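## Task

On the keyboard, sound exactly D#4, C4, A3, B4, D3, in that order and nothing else. The 25 keys go from C3 at the player's left end to C5 at the player's right end. A note counts only when its key is pressed most of the way down, and a key must rise most of the way back before it can count again. Any wrong note, any two keys sounding together, or any note after D3 fails the task. No signal confirms a note. Anything held in place only by the robot at the end does not count. Finish by releasing and moving the hands away.

## Robot and tools

Robot: two six-joint arms, left_arm and right_arm, facing each other across a table. left_arm's base is on the +y side; the names do not match image sides. Each arm ends in an identical five-finger right hand, so hand numbers and axes mean the same on both.

Scene frame: origin on the table top halfway between the arm bases, z = 0 at the table surface, +z up. Positions are in metres, orientations as quaternions wxyz. Each arm has a hand point 0.05 m in front of the palm, where index pad meets thumb tip in a pinch. Its +z runs along the straightened fingers (fingertips 0.06 to 0.07 m past it), +y points out of the palm, +x points across the palm away from the thumb. A wrist bracket on the little-finger side sticks out 0.03 m past the point along +y and 0.11 m across; it can strike things.

A row is 28 numbers, each in [-1, 1]: for left_arm dx, dy, dz, rx, ry, rz, then left hand little, ring, middle, index, thumb_bend, thumb_turn, force_limit, speed; then the same 14 for right_arm. Optionally 12 more numbers (0 to 1) follow: joint stiffness scales, left arm's six then right arm's six, which persist until changed.

The six arm numbers are an offset, not a pose: a displacement from the hand point's measured pose at the start of that action, expressed in the hand point's own axes. 1.0 equals 0.6 m of translation or 180 degrees; rx, ry, rz form one rotation vector. Every row of an action is measured from that same start pose, not chained. Per control step the controller clips the target to within 100 mm and 16 degrees of the current pose and favours position over orientation.

The eight hand numbers are absolute targets. Fingers and thumb_bend: +1 straight, -1 fully curled/bent. thumb_turn: +1 beside the palm, -1 across in front of it. A pinch is roughly index -0.22, thumb_bend -0.75, thumb_turn -0.57. force_limit maps -1..+1 to about 0..10 N at the fingertip (0..15 N for the thumb motors) and only stops closing. speed maps -1..+1 to nearly zero up to full speed (full travel in 0.6 s). There is no 'no change' value: to keep a hand, repeat its last eight numbers, or at first its hand_measured six plus hand_force_limit and hand_speed. A motor only starts when its target changes by 0.01 or more.

Tools:
execute_actions(actions): a list of actions, each a table of 1 to 15 rows; each row lasts one 1/30 s step and a short table repeats its last row to fill 15 steps. An empty list just returns the state and images.
move(target, speed, stop_force, blocking): target is one 28-number row, its offsets taken from the pose in the latest result that showed one. Each hand point goes straight toward its target; both paths finish together, 0.5 to 10 s long. speed is the top path speed in m/s, 0.002 to 0.5 (default 0.25), turning capped at twice that in rad/s. stop_force (9 to 40 N, one value for both arms, not before 0.2 s of scene time) ends an arm's path when its wrist sensor feels that much extra push along the travel direction; the arm then backs off two steps and holds. Do not rely on it if the hand also rotates, and omit it when pulling away from a contact. blocking=false returns after 0.5 s while motion continues; it cannot be combined with stop_force, and other motion commands are refused until a result shows the move ended.
wait(seconds): 0 to 10 s with commands held; returns early if a running move ends.
stop(): brakes a running move.
zoom_image(camera, region): camera is cam_low, cam_left_wrist or cam_right_wrist; region [x0, y0, x1, y1] in pixels, at most 504 by 504.
show_instructions(): shows reference pages.
finished_scene(scene): ends scene 1 or 2 irrevocably and reports success.

Reading results: the state line gives each hand point's position, quaternion and velocities in the scene frame (reports can be off at long reach). 'Hand target' is where the controller is now driving. The move: line reports the ending per arm: done, off_target, moving, held, contact (stop_force fired) or fault, plus limits such as paced (target clipped) or held (steps blocked). 'pose unreachable' means the clearance check altered that arm's command. Step readings list positions at some steps; HELD marks held-back steps. Wrist force/torque are in the hand point axes, offsets up to about 4 N, noise up to 2.4 N, saturating near 50 N; a press on a surface reads as force pointing back into the arm. hand_measured, hand_stopped_by (moving, target, force, stalled, fault) and hand_load_n list six motor values in send order. MOTOR HOT warns from 70 °C; at 85 °C the arm is braked.

Cameras: cam_low 672x504, wrist cameras 616x616 fisheye; calibrations are given in the instructions.

Cautions: press keys with a single fingertip, slowly, and lift clearly before the next note; never let a second key go down. The arms are stiff, so aiming even slightly beyond a contact can cause a fault; a torque at a joint limit or an outside force of 150 N freezes the arm for 10 s. Keep the two arms from colliding or pushing on each other. Do not knock anything off the table. After the last note, open the hand and lift away before ending the scene.

Each tool is called after "Call:" as name(argument=value, ...), one argument or row to a line, values as JSON.

Reference images:

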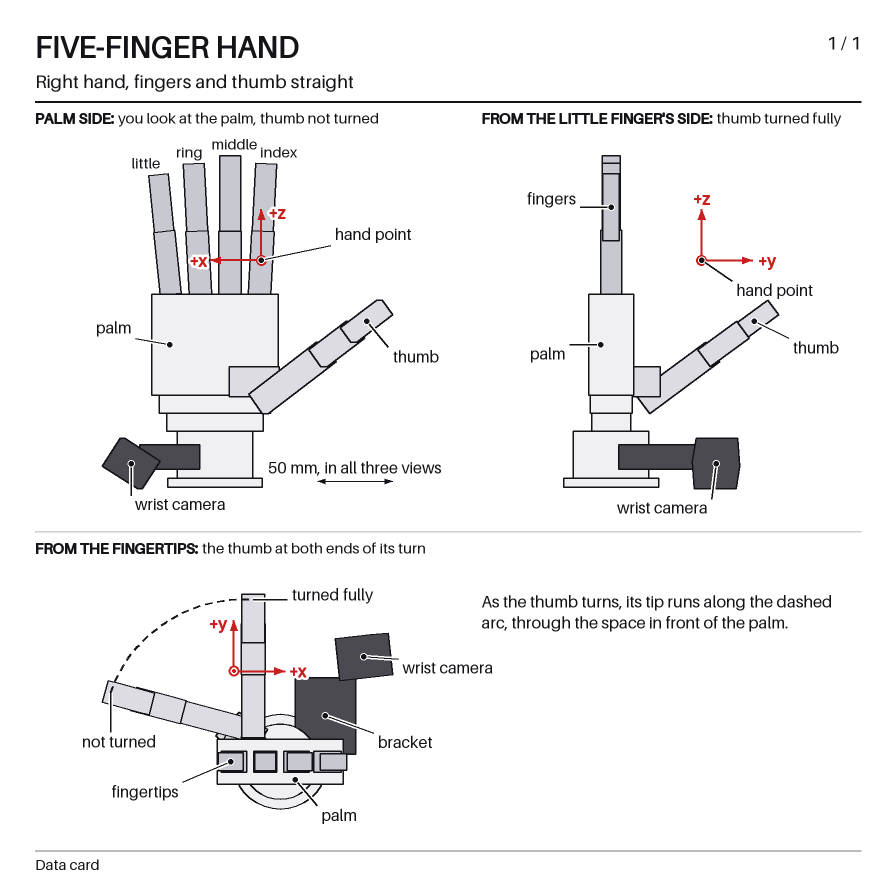

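## Session

Call:
execute_actions(
  actions=[],
)

Scene clock: 0.00 s.
left_arm: end_effector_position=(+0.2249, +0.4100, +0.4887) hand_measured=(+1.000, +1.000, +1.000, +1.000, +1.000, +1.000) hand_load_n=(+0.0, +0.0, +0.0, +0.0, +0.0, +0.0) hand_stopped_by=(target, target, target, target, target, target) hand_force_limit=0.00 hand_speed=-0.80 end_effector_quat_wxyz=(+0.008, +0.421, +0.907, +0.007) end_effector_velocity=(+0.000, +0.000, -0.000) end_effector_angular_velocity=(+0.001, -0.001, +0.000) | right_arm: end_effector_position=(+0.0725, -0.2948, +0.4758) hand_measured=(+1.000, +1.000, +1.000, +1.000, +1.000, +1.000) hand_load_n=(+0.0, +0.0, +0.0, +0.0, +0.0, +0.0) hand_stopped_by=(target, target, target, target, target, target) hand_force_limit=0.00 hand_speed=-0.80 end_effector_quat_wxyz=(-0.015, -0.356, +0.934, -0.004) end_effector_velocity=(-0.000, -0.000, -0.000) end_effector_angular_velocity=(-0.001, +0.000, +0.001)
Joint positions: left_arm=[ 0.568 -1.737  1.328  1.977  1.549 -1.862] | right_arm=[-1.169 -1.707  1.342  1.966  1.577 -1.891]
Joint velocities: left_arm=[-0.     0.     0.001 -0.    -0.001 -0.   ] | right_arm=[ 0.    -0.     0.    -0.     0.001 -0.   ]
Joint torques (N m, as the arm reports them, + toward a larger angle): no reading
Wrist force (N, on the end effector, along its own x y z axes, offset not removed): no reading
Wrist torque (N m, same axes, about the end effector's origin, offset not removed): no reading
Hand target (left_arm): +0.225, +0.410, +0.489; +0.008, +0.421, +0.907, +0.007
Hand target (right_arm): +0.073, -0.295, +0.476; -0.015, -0.356, +0.934, -0.004
Joint stiffness scale: left_arm=[1. 1. 1. 1. 1. 1.] | right_arm=[1. 1. 1. 1. 1. 1.]

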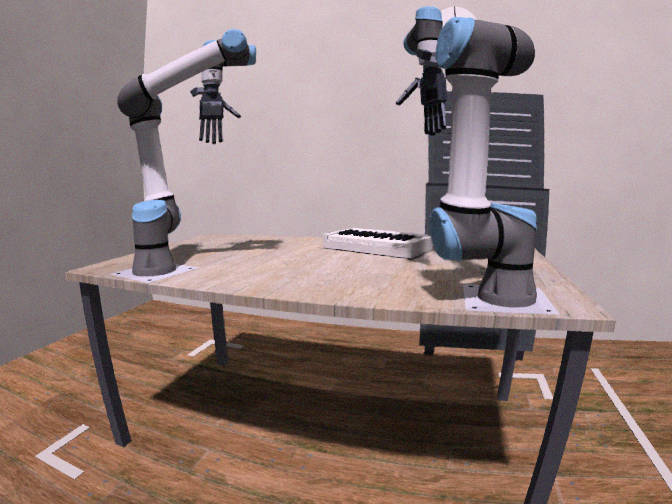

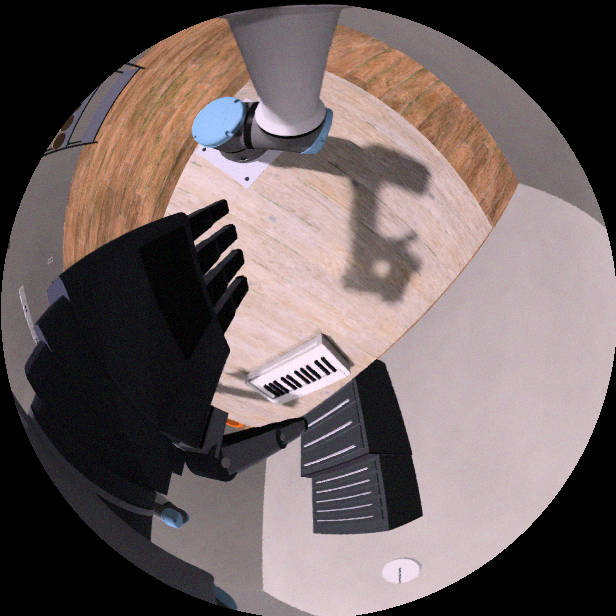

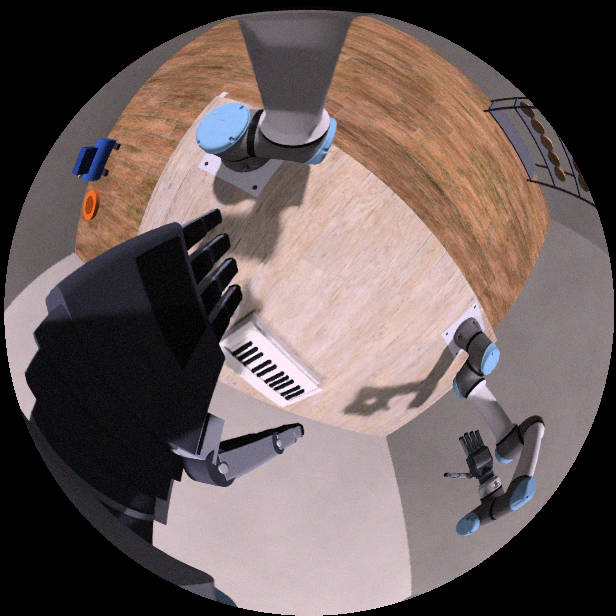

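Call:
zoom_image(
  camera="cam_right_wrist",
  region=[200, 300, 340, 420],
)

Call:
zoom_image(
  camera="cam_left_wrist",
  region=[230, 320, 370, 420],
)

Call:
zoom_image(
  camera="cam_low",
  region=[310, 215, 450, 270],
)

Region (200, 300, 340, 420) of cam_right_wrist's 616x616 image, scaled by 3.600, with more detail than that image has; it fills the top 432 rows of this view, and the rest is white.

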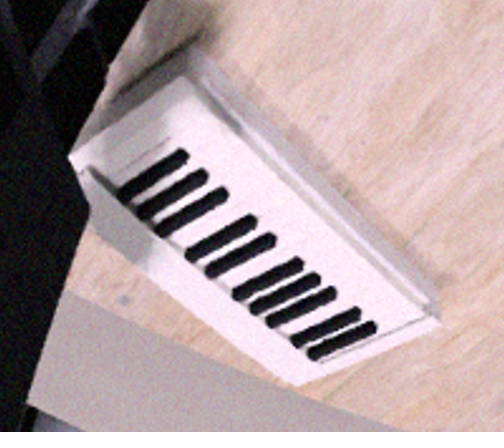

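Region (230, 320, 370, 420) of cam_left_wrist's 616x616 image, scaled by 3.600, with more detail than that image has; it fills the top 360 rows of this view, and the rest is white.

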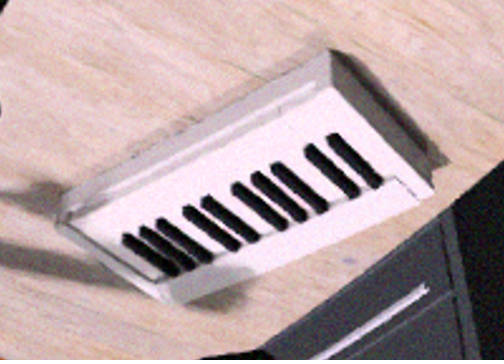

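Region (310, 215, 450, 270) of cam_low's 672x504 image, scaled by 3.600, with more detail than that image has; it fills the top 198 rows of this view, and the rest is white.

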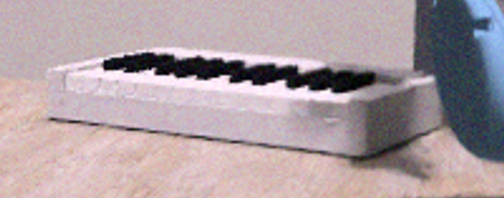

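Call:
move(
  target=[0,0,0,0,0,0,1,1,1,1,1,1,0,-0.8,-0.708,-0.153,0.377,0,0,0.837,-1,-1,-1,1,-1,1,0.5,1],
  speed=0.5,
)

Scene clock: 45.90 s.
left_arm: end_effector_position=(+0.2249, +0.4100, +0.4887) hand_measured=(+1.000, +1.000, +1.000, +1.000, +1.000, +1.000) hand_load_n=(+0.0, +0.0, +0.0, +0.0, +0.0, +0.0) hand_stopped_by=(target, target, target, target, target, target) hand_force_limit=0.00 hand_speed=-0.80 end_effector_quat_wxyz=(+0.008, +0.421, +0.907, +0.007) end_effector_velocity=(-0.000, +0.000, +0.000) end_effector_angular_velocity=(-0.000, -0.001, -0.000) | right_arm: end_effector_position=(+0.4440, -0.0871, +0.2363) hand_measured=(-1.000, -1.000, -1.000, +1.000, -1.000, +1.000) hand_load_n=(+0.0, +0.0, +0.0, +0.0, +0.0, +0.0) hand_stopped_by=(target, target, target, target, target, target) hand_force_limit=0.50 hand_speed=1.00 end_effector_quat_wxyz=(-0.008, +0.804, +0.594, +0.039) end_effector_velocity=(-0.000, +0.000, -0.001) end_effector_angular_velocity=(+0.001, +0.003, -0.002)
Joint positions: left_arm=[ 0.568 -1.737  1.328  1.977  1.549 -1.862] | right_arm=[-0.908 -0.436  0.038  1.89   1.558  0.968]
Joint velocities: left_arm=[-0.    -0.    -0.001  0.001 -0.     0.   ] | right_arm=[-0.001  0.007 -0.013  0.007 -0.003  0.001]
Joint torques (N m, as the arm reports them, + toward a larger angle): left_arm=[  0.02  -9.09 -15.93   2.14  -0.24  -0.09] | right_arm=[  0.36 -49.99 -19.28   2.45  -0.12   0.26]
Wrist force (N, on the end effector, along its own x y z axes, offset not removed): left_arm=[-1.3 1.8 -2.0] | right_arm=[2.0 -1.8 -2.3]
Wrist torque (N m, same axes, about the end effector's origin, offset not removed): left_arm=[0.52 0.28 -0.23] | right_arm=[-0.07 -0.20 0.21]
Hand target (left_arm): +0.225, +0.410, +0.489; +0.008, +0.421, +0.907, +0.007
Hand target (right_arm): +0.444, -0.086, +0.235; -0.008, +0.803, +0.594, +0.038
Off the commanded pose (left_arm): 0.000 m, 0 deg.
Off the commanded pose (right_arm): 0.002 m, 7 deg.
Joint stiffness scale: left_arm=[1. 1. 1. 1. 1. 1.] | right_arm=[1. 1. 1. 1. 1. 1.]
elbow stopped short (right arm): the move would have taken joint 3 (elbow) straighter than the controller allows; a more bent joint 3 avoids this.
move: off_target (right_arm); limits=paced
camera_calibration (this result's frames):
cam_left_wrist: T_world_to_cam=[[0.830221, 0.557427, 0.00287965, -0.418777], [0.46759, -0.699214, 0.540796, -0.078379], [0.303467, -0.447633, -0.841149, 0.658418], [0, 0, 0, 1]] pos_world=[0.184519, 0.473364, 0.59742]
cam_right_wrist: T_world_to_cam=[[0.9176, -0.392038, 0.0656917, -0.465872], [-0.378112, -0.809848, 0.448529, -0.00495825], [-0.12264, -0.436409, -0.891351, 0.357612], [0, 0, 0, 1]] pos_world=[0.469467, -0.0305901, 0.351586]

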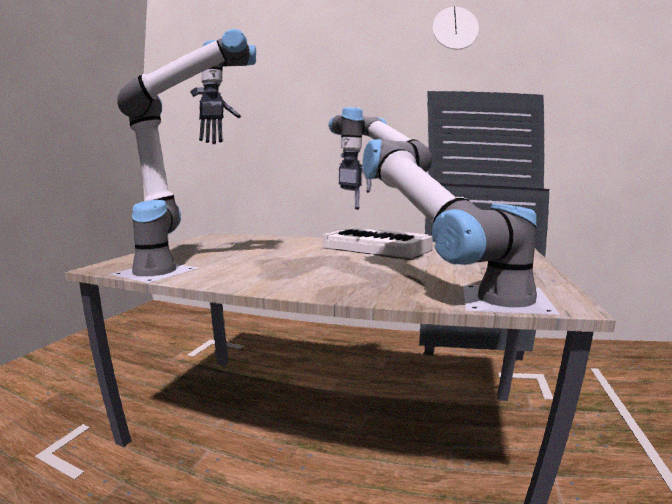

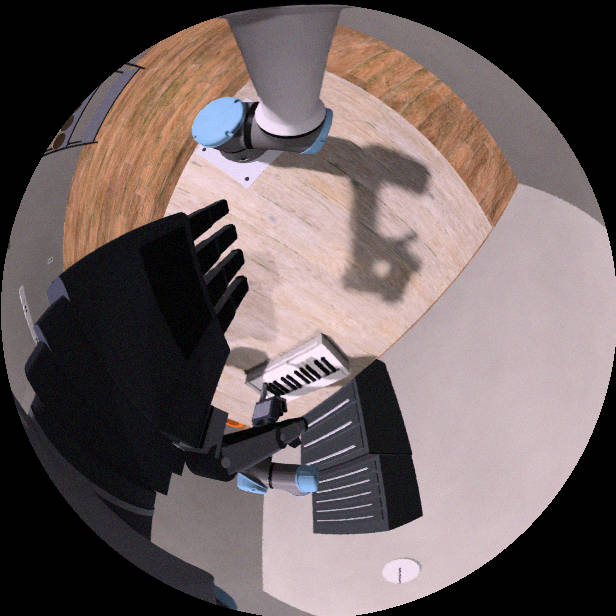

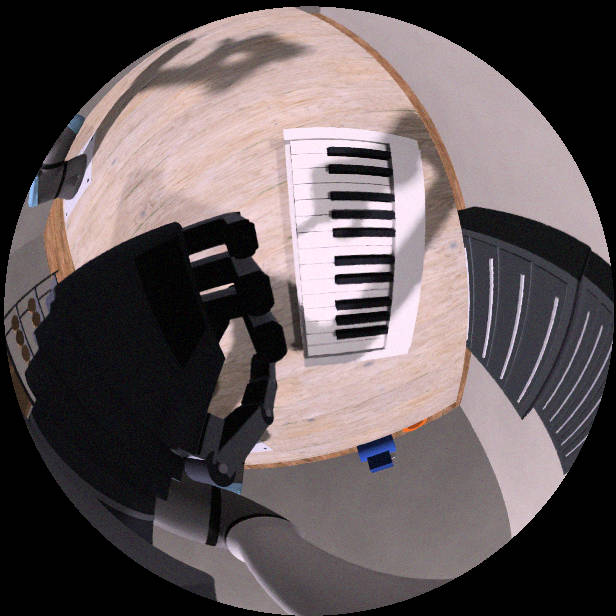

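Call:
zoom_image(
  camera="cam_right_wrist",
  region=[260, 120, 440, 370],
)

Region (260, 120, 440, 370) of cam_right_wrist's 616x616 image, scaled by 2.016, with more detail than that image has; it fills the left 363 columns of this view, and the rest is white.

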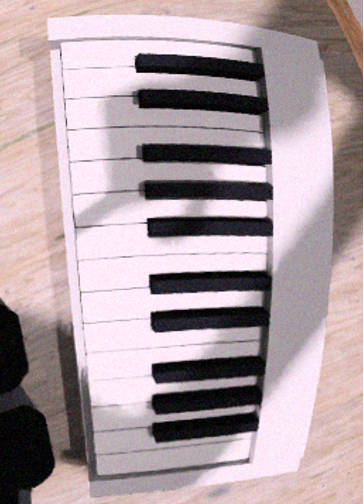

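Call:
move(
  target=[0,0,0,0,0,0,1,-1,-1,-1,-1,1,0.5,1,-0.177,0.141,0.076,-0.156,-0.025,0.006,1,-1,-1,-1,-1,1,0.5,1],
  speed=0.3,
)

Call:
zoom_image(
  camera="cam_right_wrist",
  region=[150, 100, 450, 400],
)

Scene clock: 134.13 s.
left_arm: end_effector_position=(+0.2249, +0.4100, +0.4887) hand_measured=(+1.000, -1.000, -1.000, -1.000, -1.000, +1.000) hand_load_n=(+0.0, +0.0, +0.0, +0.0, +0.0, +0.0) hand_stopped_by=(target, target, target, target, target, target) hand_force_limit=0.50 hand_speed=1.00 end_effector_quat_wxyz=(+0.008, +0.421, +0.907, +0.007) end_effector_velocity=(-0.000, -0.000, +0.001) end_effector_angular_velocity=(-0.001, +0.000, -0.000) | right_arm: end_effector_position=(+0.4957, -0.2095, +0.1858) hand_measured=(+1.000, -1.000, -1.000, -1.000, -1.000, +1.000) hand_load_n=(+0.0, +0.0, +0.0, +0.0, +0.0, +0.0) hand_stopped_by=(target, target, target, target, target, target) hand_force_limit=0.50 hand_speed=1.00 end_effector_quat_wxyz=(+0.210, +0.788, +0.559, +0.149) end_effector_velocity=(+0.002, +0.002, -0.001) end_effector_angular_velocity=(+0.009, -0.012, +0.013)
Joint positions: left_arm=[ 0.568 -1.737  1.328  1.977  1.549 -1.862] | right_arm=[-0.953 -0.86   1.068  1.045  1.991  0.891]
Joint velocities: left_arm=[-0.    -0.    -0.002  0.001  0.001 -0.   ] | right_arm=[-0.    -0.007  0.014 -0.027 -0.004 -0.013]
Joint torques (N m, as the arm reports them, + toward a larger angle): left_arm=[  0.68  -9.27 -16.44   2.27  -0.16  -0.21] | right_arm=[ -1.46 -43.62 -17.26   1.44   0.25  -0.3 ]
Wrist force (N, on the end effector, along its own x y z axes, offset not removed): left_arm=[-1.4 0.2 -0.4] | right_arm=[2.5 -1.6 0.7]
Wrist torque (N m, same axes, about the end effector's origin, offset not removed): left_arm=[0.10 0.76 -0.45] | right_arm=[-0.20 -0.36 0.07]
Hand target (left_arm): +0.225, +0.410, +0.489; +0.008, +0.421, +0.907, +0.007
Hand target (right_arm): +0.496, -0.211, +0.186; +0.210, +0.788, +0.559, +0.151
Off the commanded pose (left_arm): 0.000 m, 0 deg.
Off the commanded pose (right_arm): 0.001 m, 0 deg.
Joint stiffness scale: left_arm=[1. 1. 1. 1. 1. 1.] | right_arm=[1. 1. 1. 1. 1. 1.]
move: done; limits=paced
camera_calibration (this result's frames):
cam_left_wrist: T_world_to_cam=[[0.830221, 0.557427, 0.00287955, -0.418777], [0.46759, -0.699214, 0.540796, -0.078379], [0.303467, -0.447634, -0.841149, 0.658418], [0, 0, 0, 1]] pos_world=[0.184519, 0.473364, 0.59742]
cam_right_wrist: T_world_to_cam=[[0.761641, -0.373299, 0.529671, -0.56292], [-0.610413, -0.687651, 0.393105, 0.0891333], [0.217484, -0.622723, -0.75161, 0.0319645], [0, 0, 0, 1]] pos_world=[0.476199, -0.12894, 0.287149]

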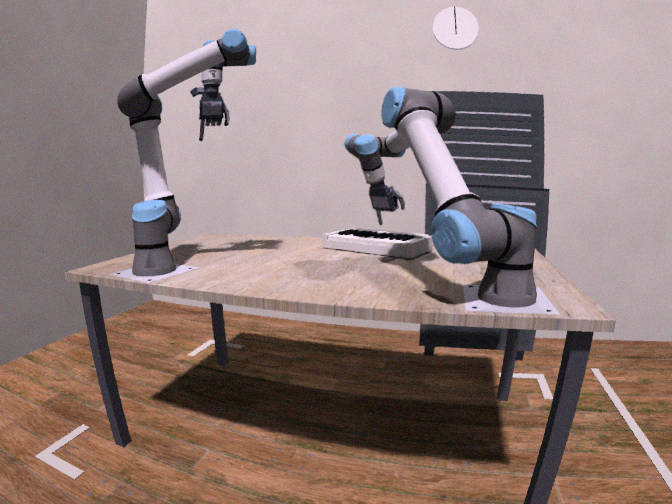

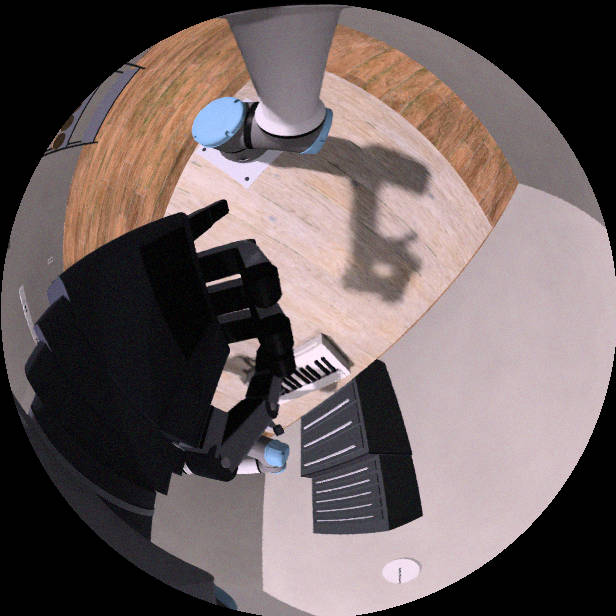

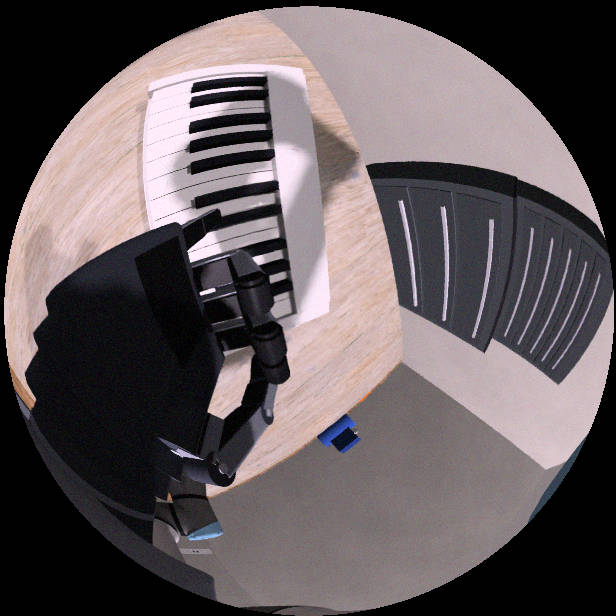

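Region (150, 100, 450, 400) of cam_right_wrist's 616x616 image, scaled by 1.680, with more detail than that image has.

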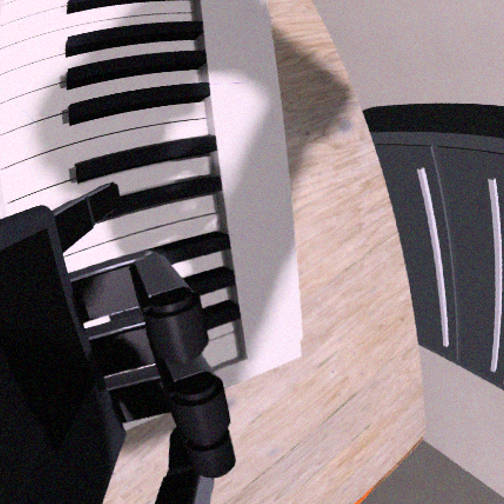

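Call:
move(
  target=[0,0,0,0,0,0,1,-1,-1,-1,-1,1,0.5,1,-0.005,-0.025,0.0433,0,0,0,1,-1,-1,-1,-1,1,0.5,1],
  speed=0.1,
)

Call:
zoom_image(
  camera="cam_right_wrist",
  region=[130, 140, 310, 280],
)

Call:
zoom_image(
  camera="cam_low",
  region=[320, 180, 440, 270],
)

Scene clock: 150.47 s.
left_arm: end_effector_position=(+0.2249, +0.4100, +0.4887) hand_measured=(+1.000, -1.000, -1.000, -1.000, -1.000, +1.000) hand_load_n=(+0.0, +0.0, +0.0, +0.0, +0.0, +0.0) hand_stopped_by=(target, target, target, target, target, target) hand_force_limit=0.50 hand_speed=1.00 end_effector_quat_wxyz=(+0.008, +0.421, +0.907, +0.007) end_effector_velocity=(+0.000, -0.000, -0.000) end_effector_angular_velocity=(+0.000, -0.000, -0.001) | right_arm: end_effector_position=(+0.4940, -0.2110, +0.1580) hand_measured=(+1.000, -1.000, -1.000, -1.000, -1.000, +1.000) hand_load_n=(+0.0, +0.0, +0.0, +0.0, +0.0, +0.0) hand_stopped_by=(target, target, target, target, target, target) hand_force_limit=0.50 hand_speed=1.00 end_effector_quat_wxyz=(+0.210, +0.787, +0.560, +0.150) end_effector_velocity=(+0.002, +0.001, -0.001) end_effector_angular_velocity=(+0.004, -0.010, +0.001)
Joint positions: left_arm=[ 0.568 -1.737  1.328  1.977  1.549 -1.862] | right_arm=[-0.954 -0.851  1.124  0.976  1.991  0.888]
Joint velocities: left_arm=[-0.001  0.     0.001 -0.001 -0.    -0.   ] | right_arm=[ 0.001 -0.     0.003 -0.014  0.003 -0.001]
Joint torques (N m, as the arm reports them, + toward a larger angle): left_arm=[  0.23  -8.84 -16.1    2.19  -0.17  -0.14] | right_arm=[ -2.81 -40.71 -18.09   1.27   0.63  -0.35]
Wrist force (N, on the end effector, along its own x y z axes, offset not removed): left_arm=[2.1 2.0 0.5] | right_arm=[2.2 -0.2 -1.9]
Wrist torque (N m, same axes, about the end effector's origin, offset not removed): left_arm=[0.43 -0.19 -0.23] | right_arm=[0.09 -0.14 0.30]
Hand target (left_arm): +0.225, +0.410, +0.489; +0.008, +0.421, +0.907, +0.007
Hand target (right_arm): +0.495, -0.212, +0.156; +0.210, +0.788, +0.559, +0.149
Off the commanded pose (left_arm): 0.000 m, 0 deg.
Off the commanded pose (right_arm): 0.003 m, 0 deg.
Joint stiffness scale: left_arm=[1. 1. 1. 1. 1. 1.] | right_arm=[1. 1. 1. 1. 1. 1.]
move: done
camera_calibration (this result's frames):
cam_left_wrist: T_world_to_cam=[[0.830221, 0.557427, 0.00287944, -0.418777], [0.46759, -0.699214, 0.540796, -0.0783791], [0.303467, -0.447634, -0.841149, 0.658418], [0, 0, 0, 1]] pos_world=[0.184519, 0.473364, 0.59742]
cam_right_wrist: T_world_to_cam=[[0.761244, -0.372662, 0.530689, -0.547358], [-0.610037, -0.689085, 0.391174, 0.0978708], [0.219914, -0.621519, -0.751899, 0.00959036], [0, 0, 0, 1]] pos_world=[0.474269, -0.130578, 0.259403]

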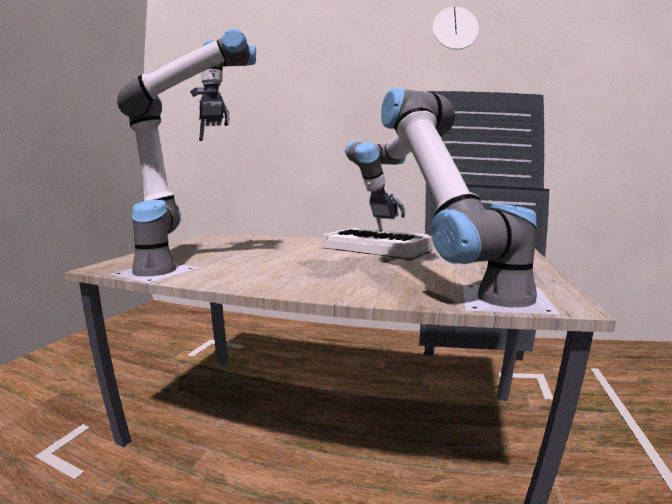

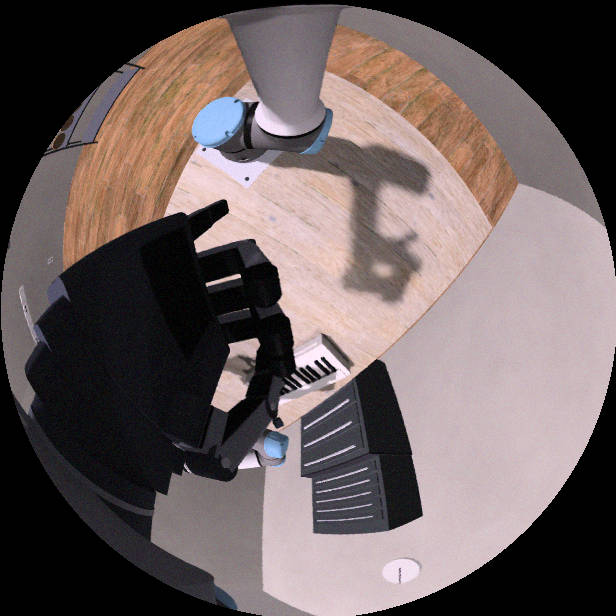

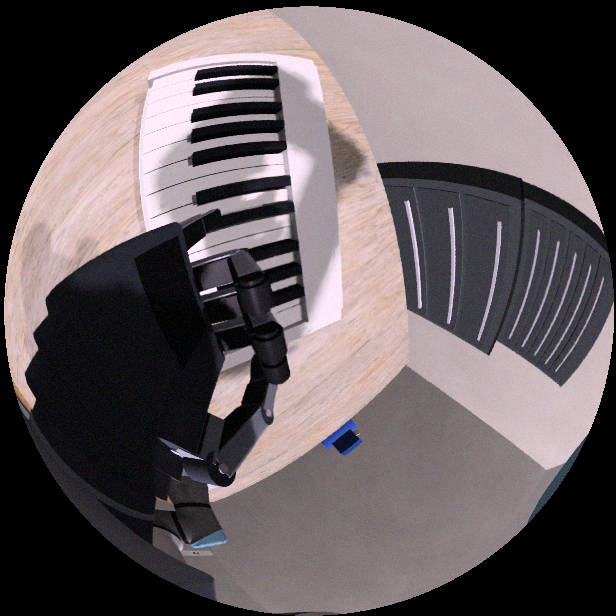

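Region (130, 140, 310, 280) of cam_right_wrist's 616x616 image, scaled by 2.800, with more detail than that image has.

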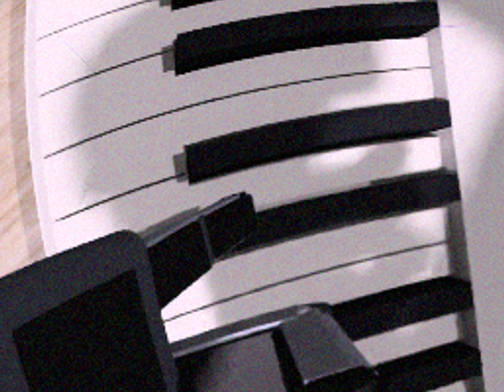

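Region (320, 180, 440, 270) of cam_low's 672x504 image, scaled by 4.200, with more detail than that image has; it fills the top 378 rows of this view, and the rest is white.

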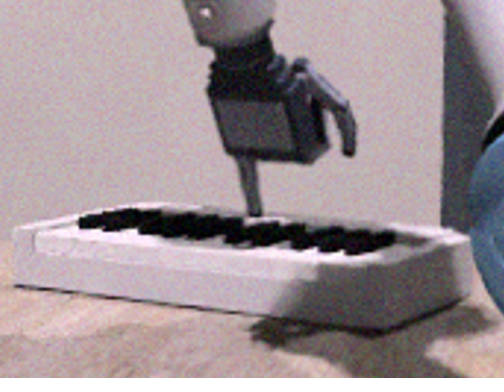

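Call:
move(
  target=[0,0,0,0,0,0,1,-1,-1,-1,-1,1,0.5,1,-0.008,0.0163,0.038,0,0,0,1,-1,-1,-1,-1,1,0.5,1],
  speed=0.05,
)

Call:
zoom_image(
  camera="cam_right_wrist",
  region=[130, 140, 310, 280],
)

Call:
zoom_image(
  camera="cam_low",
  region=[340, 200, 420, 260],
)

Scene clock: 162.40 s.
left_arm: end_effector_position=(+0.2249, +0.4100, +0.4887) hand_measured=(+1.000, -1.000, -1.000, -1.000, -1.000, +1.000) hand_load_n=(+0.0, +0.0, +0.0, +0.0, +0.0, +0.0) hand_stopped_by=(target, target, target, target, target, target) hand_force_limit=0.50 hand_speed=1.00 end_effector_quat_wxyz=(+0.008, +0.421, +0.907, +0.007) end_effector_velocity=(-0.000, +0.000, +0.000) end_effector_angular_velocity=(+0.000, +0.001, -0.000) | right_arm: end_effector_position=(+0.5107, -0.2209, +0.1455) hand_measured=(+1.000, -1.000, -1.000, -1.000, -1.000, +1.000) hand_load_n=(+0.0, +0.0, +0.0, +0.0, +0.0, +0.0) hand_stopped_by=(target, target, target, target, target, target) hand_force_limit=0.50 hand_speed=1.00 end_effector_quat_wxyz=(+0.211, +0.787, +0.560, +0.152) end_effector_velocity=(+0.001, +0.001, +0.000) end_effector_angular_velocity=(+0.000, -0.003, +0.005)
Joint positions: left_arm=[ 0.568 -1.737  1.328  1.977  1.549 -1.862] | right_arm=[-0.985 -0.836  1.128  0.941  1.981  0.855]
Joint velocities: left_arm=[-0.    -0.    -0.     0.001  0.001 -0.   ] | right_arm=[-0.    -0.    -0.    -0.005 -0.    -0.006]
Joint torques (N m, as the arm reports them, + toward a larger angle): left_arm=[  0.24  -9.21 -16.48   2.24  -0.13  -0.18] | right_arm=[ -2.42 -40.84 -17.34   1.25   0.05  -0.58]
Wrist force (N, on the end effector, along its own x y z axes, offset not removed): left_arm=[0.6 2.3 -2.8] | right_arm=[1.0 -1.6 -1.7]
Wrist torque (N m, same axes, about the end effector's origin, offset not removed): left_arm=[0.50 0.32 -0.18] | right_arm=[-0.15 -0.09 0.18]
Hand target (left_arm): +0.225, +0.410, +0.489; +0.008, +0.421, +0.907, +0.007
Hand target (right_arm): +0.511, -0.222, +0.143; +0.210, +0.787, +0.560, +0.150
Off the commanded pose (left_arm): 0.000 m, 0 deg.
Off the commanded pose (right_arm): 0.003 m, 0 deg.
Joint stiffness scale: left_arm=[1. 1. 1. 1. 1. 1.] | right_arm=[1. 1. 1. 1. 1. 1.]
move: done
camera_calibration (this result's frames):
cam_left_wrist: T_world_to_cam=[[0.830221, 0.557427, 0.00287964, -0.418777], [0.46759, -0.699214, 0.540796, -0.0783792], [0.303467, -0.447634, -0.841149, 0.658418], [0, 0, 0, 1]] pos_world=[0.184519, 0.473364, 0.59742]
cam_right_wrist: T_world_to_cam=[[0.760019, -0.372641, 0.532457, -0.556665], [-0.610591, -0.690037, 0.388622, 0.106549], [0.222599, -0.620474, -0.751972, -0.0107205], [0, 0, 0, 1]] pos_world=[0.49052, -0.140565, 0.246932]

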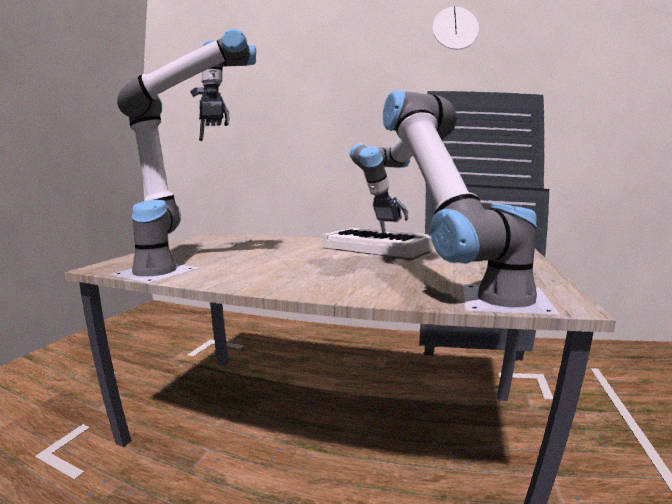

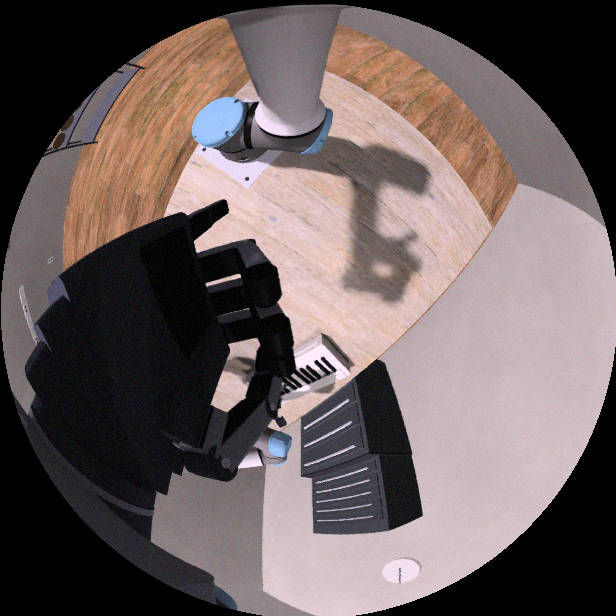

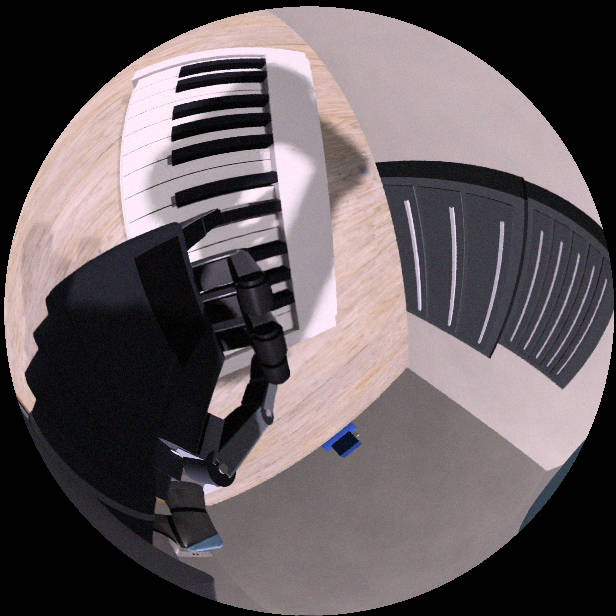

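Region (130, 140, 310, 280) of cam_right_wrist's 616x616 image, scaled by 2.800, with more detail than that image has.

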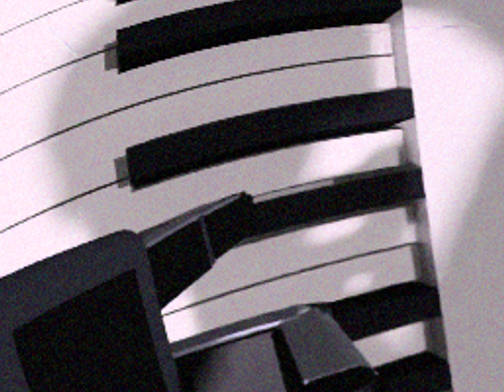

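Region (340, 200, 420, 260) of cam_low's 672x504 image, scaled by 6.300, with more detail than that image has; it fills the top 378 rows of this view, and the rest is white.

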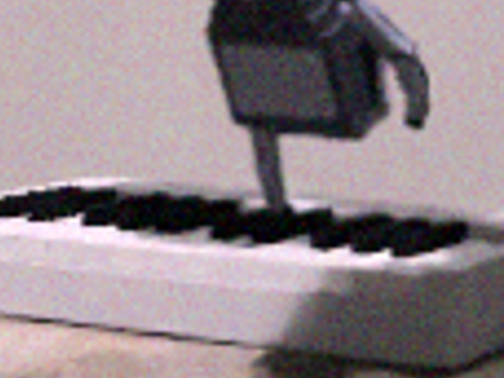

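Call:
move(
  target=[0,0,0,0,0,0,1,-1,-1,-1,-1,1,0.5,1,0,-0.025,0.0433,0,0,0,1,-1,-1,-1,-1,1,0.5,1],
  speed=0.01,
  stop_force=9,
)

Call:
zoom_image(
  camera="cam_right_wrist",
  region=[130, 140, 310, 280],
)

Call:
zoom_image(
  camera="cam_low",
  region=[340, 200, 420, 260],
)

Scene clock: 173.80 s.
left_arm: end_effector_position=(+0.2249, +0.4100, +0.4887) hand_measured=(+1.000, -1.000, -1.000, -1.000, -1.000, +1.000) hand_load_n=(+0.0, +0.0, +0.0, +0.0, +0.0, +0.0) hand_stopped_by=(target, target, target, target, target, target) hand_force_limit=0.50 hand_speed=1.00 end_effector_quat_wxyz=(+0.008, +0.421, +0.907, +0.007) end_effector_velocity=(+0.000, +0.000, +0.000) end_effector_angular_velocity=(-0.000, -0.001, +0.001) | right_arm: end_effector_position=(+0.5113, -0.2203, +0.1399) hand_measured=(+1.000, -1.000, -1.000, -1.000, -1.000, +1.000) hand_load_n=(+0.0, +0.0, +0.0, +0.0, +0.0, +0.0) hand_stopped_by=(target, target, target, target, target, target) hand_force_limit=0.50 hand_speed=1.00 end_effector_quat_wxyz=(+0.211, +0.787, +0.559, +0.155) end_effector_velocity=(-0.001, -0.001, +0.001) end_effector_angular_velocity=(-0.004, +0.002, -0.001)
Joint positions: left_arm=[ 0.568 -1.737  1.328  1.977  1.549 -1.862] | right_arm=[-0.985 -0.833  1.138  0.921  1.981  0.854]
Joint velocities: left_arm=[ 0.001  0.    -0.001  0.    -0.    -0.   ] | right_arm=[ 0.    -0.001  0.     0.004  0.003  0.   ]
Joint torques (N m, as the arm reports them, + toward a larger angle): left_arm=[  0.14  -9.53 -16.58   2.24  -0.31  -0.08] | right_arm=[ -0.26 -41.9  -19.3    1.25   0.58   0.12]
Wrist force (N, on the end effector, along its own x y z axes, offset not removed): left_arm=[-3.4 0.2 2.0] | right_arm=[0.9 -2.9 -9.5]
Wrist torque (N m, same axes, about the end effector's origin, offset not removed): left_arm=[0.02 0.67 -0.28] | right_arm=[-0.02 0.16 0.12]
Hand target (left_arm): +0.225, +0.410, +0.489; +0.008, +0.421, +0.907, +0.007
Hand target (right_arm): +0.511, -0.220, +0.140; +0.211, +0.787, +0.559, +0.155
Off the commanded pose (left_arm): 0.000 m, 0 deg.
Off the commanded pose (right_arm): 0.024 m, 0 deg.
Joint stiffness scale: left_arm=[1. 1. 1. 1. 1. 1.] | right_arm=[1. 1. 1. 1. 1. 1.]
move: contact (right_arm)
camera_calibration (this result's frames):
cam_left_wrist: T_world_to_cam=[[0.830221, 0.557427, 0.00287953, -0.418777], [0.46759, -0.699214, 0.540796, -0.0783792], [0.303467, -0.447634, -0.841149, 0.658418], [0, 0, 0, 1]] pos_world=[0.184519, 0.473364, 0.59742]
cam_right_wrist: T_world_to_cam=[[0.757295, -0.373854, 0.535478, -0.553308], [-0.61219, -0.691927, 0.382702, 0.110759], [0.227437, -0.617633, -0.752863, -0.0164256], [0, 0, 0, 1]] pos_world=[0.490558, -0.140365, 0.241531]

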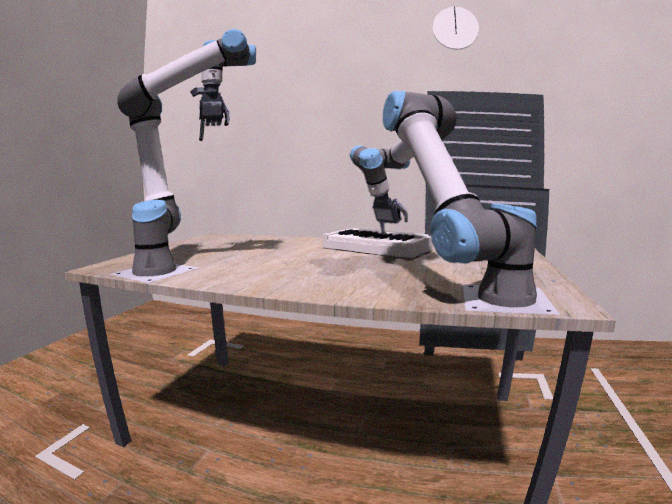

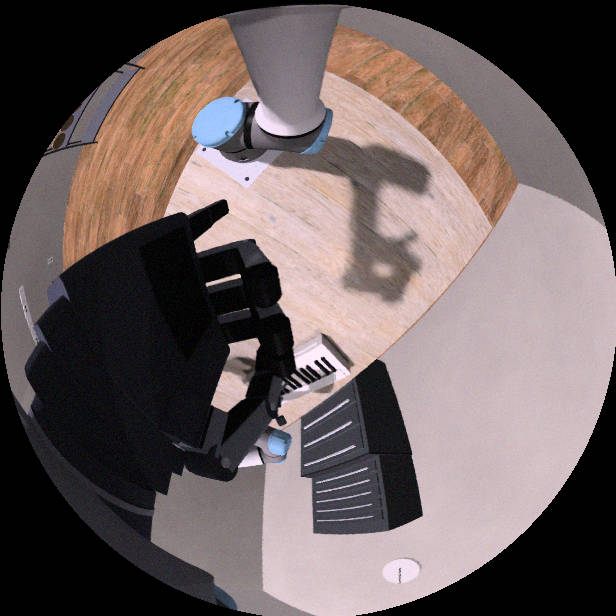

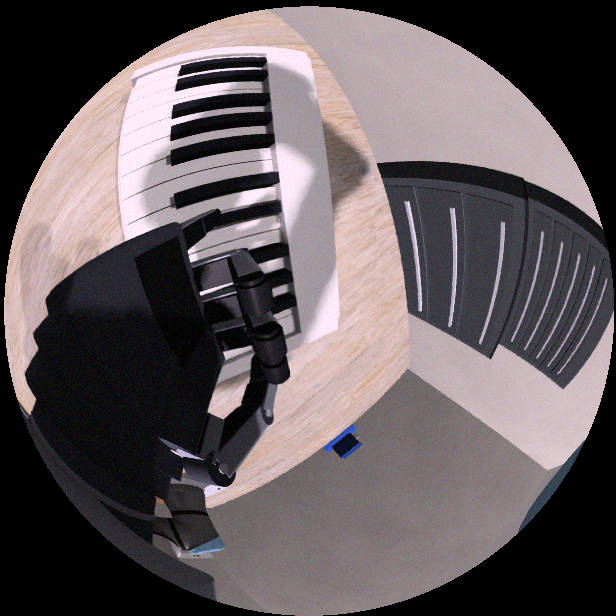

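Region (130, 140, 310, 280) of cam_right_wrist's 616x616 image, scaled by 2.800, with more detail than that image has.

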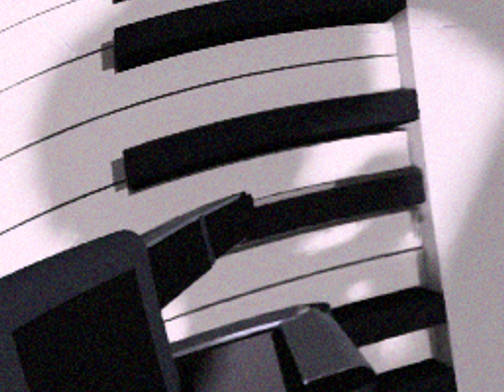

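Region (340, 200, 420, 260) of cam_low's 672x504 image, scaled by 6.300, with more detail than that image has; it fills the top 378 rows of this view, and the rest is white.

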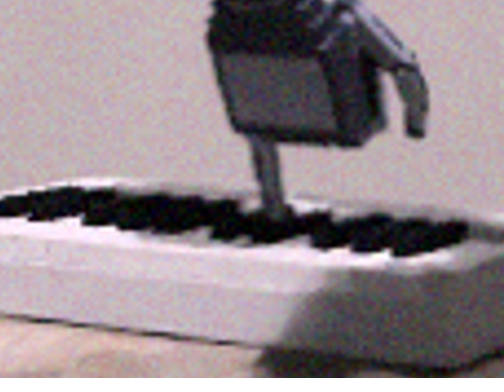

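Call:
move(
  target=[0,0,0,0,0,0,1,-1,-1,-1,-1,1,0.5,1,0,-0.005,0.0087,0,0,0,1,-1,-1,-1,-1,1,0.5,1],
  speed=0.003,
  stop_force=9,
)

Call:
zoom_image(
  camera="cam_right_wrist",
  region=[190, 170, 290, 250],
)

Scene clock: 182.87 s.
left_arm: end_effector_position=(+0.2249, +0.4100, +0.4887) hand_measured=(+1.000, -1.000, -1.000, -1.000, -1.000, +1.000) hand_load_n=(+0.0, +0.0, +0.0, +0.0, +0.0, +0.0) hand_stopped_by=(target, target, target, target, target, target) hand_force_limit=0.50 hand_speed=1.00 end_effector_quat_wxyz=(+0.008, +0.421, +0.907, +0.007) end_effector_velocity=(+0.000, +0.000, -0.000) end_effector_angular_velocity=(+0.001, +0.000, +0.000) | right_arm: end_effector_position=(+0.5122, -0.2198, +0.1394) hand_measured=(+1.000, -1.000, -1.000, -1.000, -1.000, +1.000) hand_load_n=(-1.0, +0.0, +0.0, +0.0, +0.0, +0.0) hand_stopped_by=(target, target, target, target, target, target) hand_force_limit=0.50 hand_speed=1.00 end_effector_quat_wxyz=(+0.211, +0.787, +0.558, +0.158) end_effector_velocity=(+0.000, -0.001, -0.000) end_effector_angular_velocity=(-0.000, -0.001, -0.001)
Joint positions: left_arm=[ 0.568 -1.737  1.328  1.977  1.549 -1.862] | right_arm=[-0.985 -0.834  1.141  0.912  1.982  0.854]
Joint velocities: left_arm=[ 0.     0.     0.001 -0.    -0.    -0.   ] | right_arm=[-0.001 -0.     0.002 -0.003  0.001 -0.   ]
Joint torques (N m, as the arm reports them, + toward a larger angle): left_arm=[  0.46  -8.93 -16.14   2.38  -0.1   -0.21] | right_arm=[  0.16 -39.21 -14.47   0.35   0.44   0.06]
Wrist force (N, on the end effector, along its own x y z axes, offset not removed): left_arm=[2.6 3.9 -1.1] | right_arm=[-0.3 -0.9 -14.0]
Wrist torque (N m, same axes, about the end effector's origin, offset not removed): left_arm=[0.64 0.04 0.00] | right_arm=[0.50 0.50 0.17]
Hand target (left_arm): +0.225, +0.410, +0.489; +0.008, +0.421, +0.907, +0.007
Hand target (right_arm): +0.511, -0.220, +0.134; +0.211, +0.787, +0.559, +0.155
Off the commanded pose (left_arm): 0.000 m, 0 deg.
Off the commanded pose (right_arm): 0.006 m, 0 deg.
Joint stiffness scale: left_arm=[1. 1. 1. 1. 1. 1.] | right_arm=[1. 1. 1. 1. 1. 1.]
move: off_target (right_arm)
camera_calibration (this result's frames):
cam_left_wrist: T_world_to_cam=[[0.830221, 0.557426, 0.00287934, -0.418777], [0.46759, -0.699214, 0.540796, -0.0783791], [0.303467, -0.447634, -0.841149, 0.658418], [0, 0, 0, 1]] pos_world=[0.184519, 0.473364, 0.59742]
cam_right_wrist: T_world_to_cam=[[0.754171, -0.375781, 0.53853, -0.552754], [-0.614458, -0.693133, 0.37684, 0.11352], [0.231664, -0.615106, -0.753642, -0.0182074], [0, 0, 0, 1]] pos_world=[0.490842, -0.14023, 0.241174]

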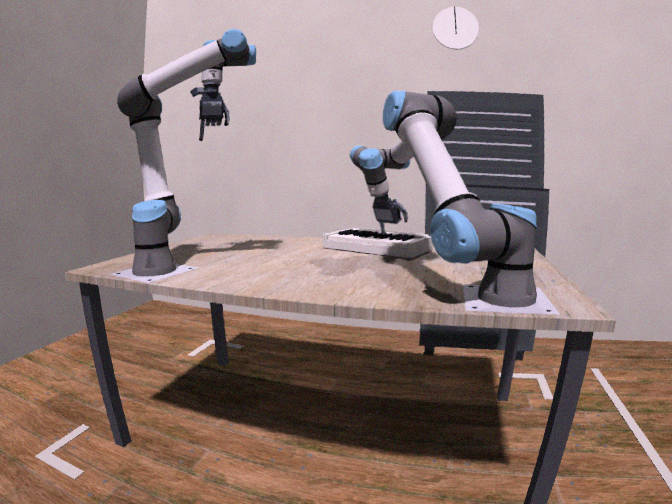

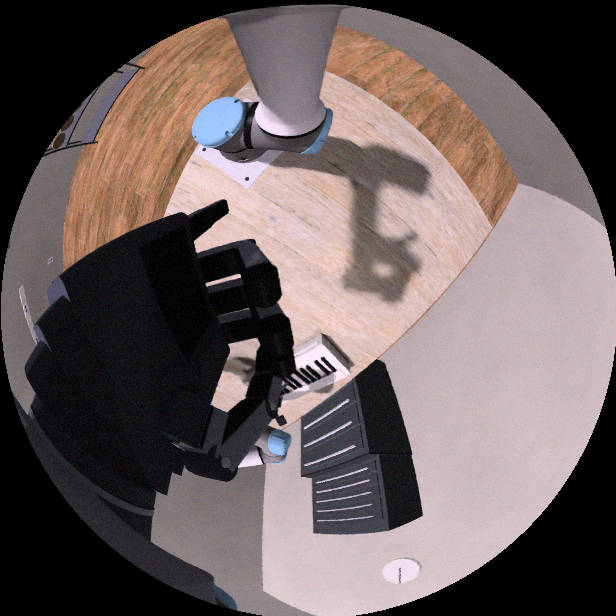

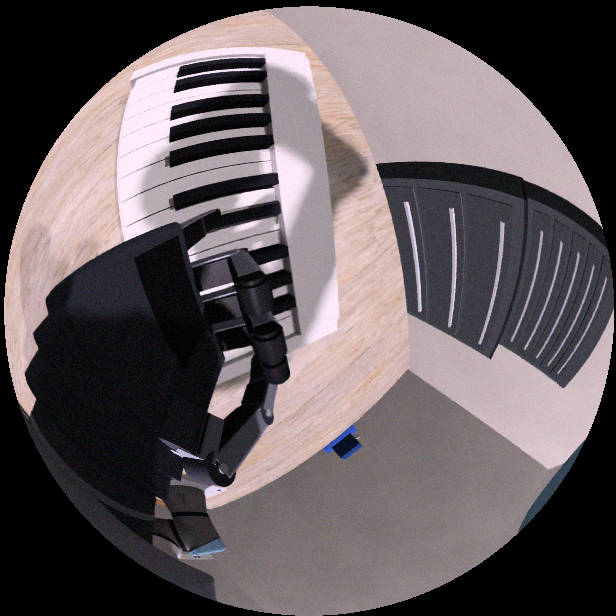

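Region (190, 170, 290, 250) of cam_right_wrist's 616x616 image, scaled by 5.040, with more detail than that image has; it fills the top 403 rows of this view, and the rest is white.

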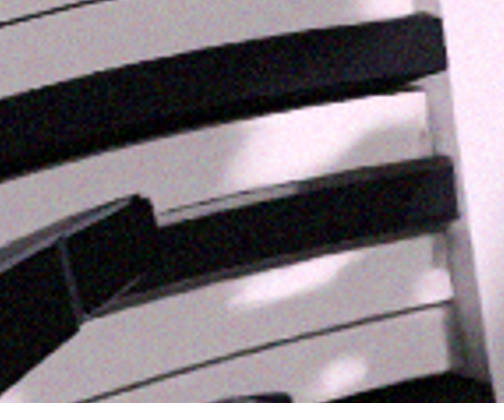

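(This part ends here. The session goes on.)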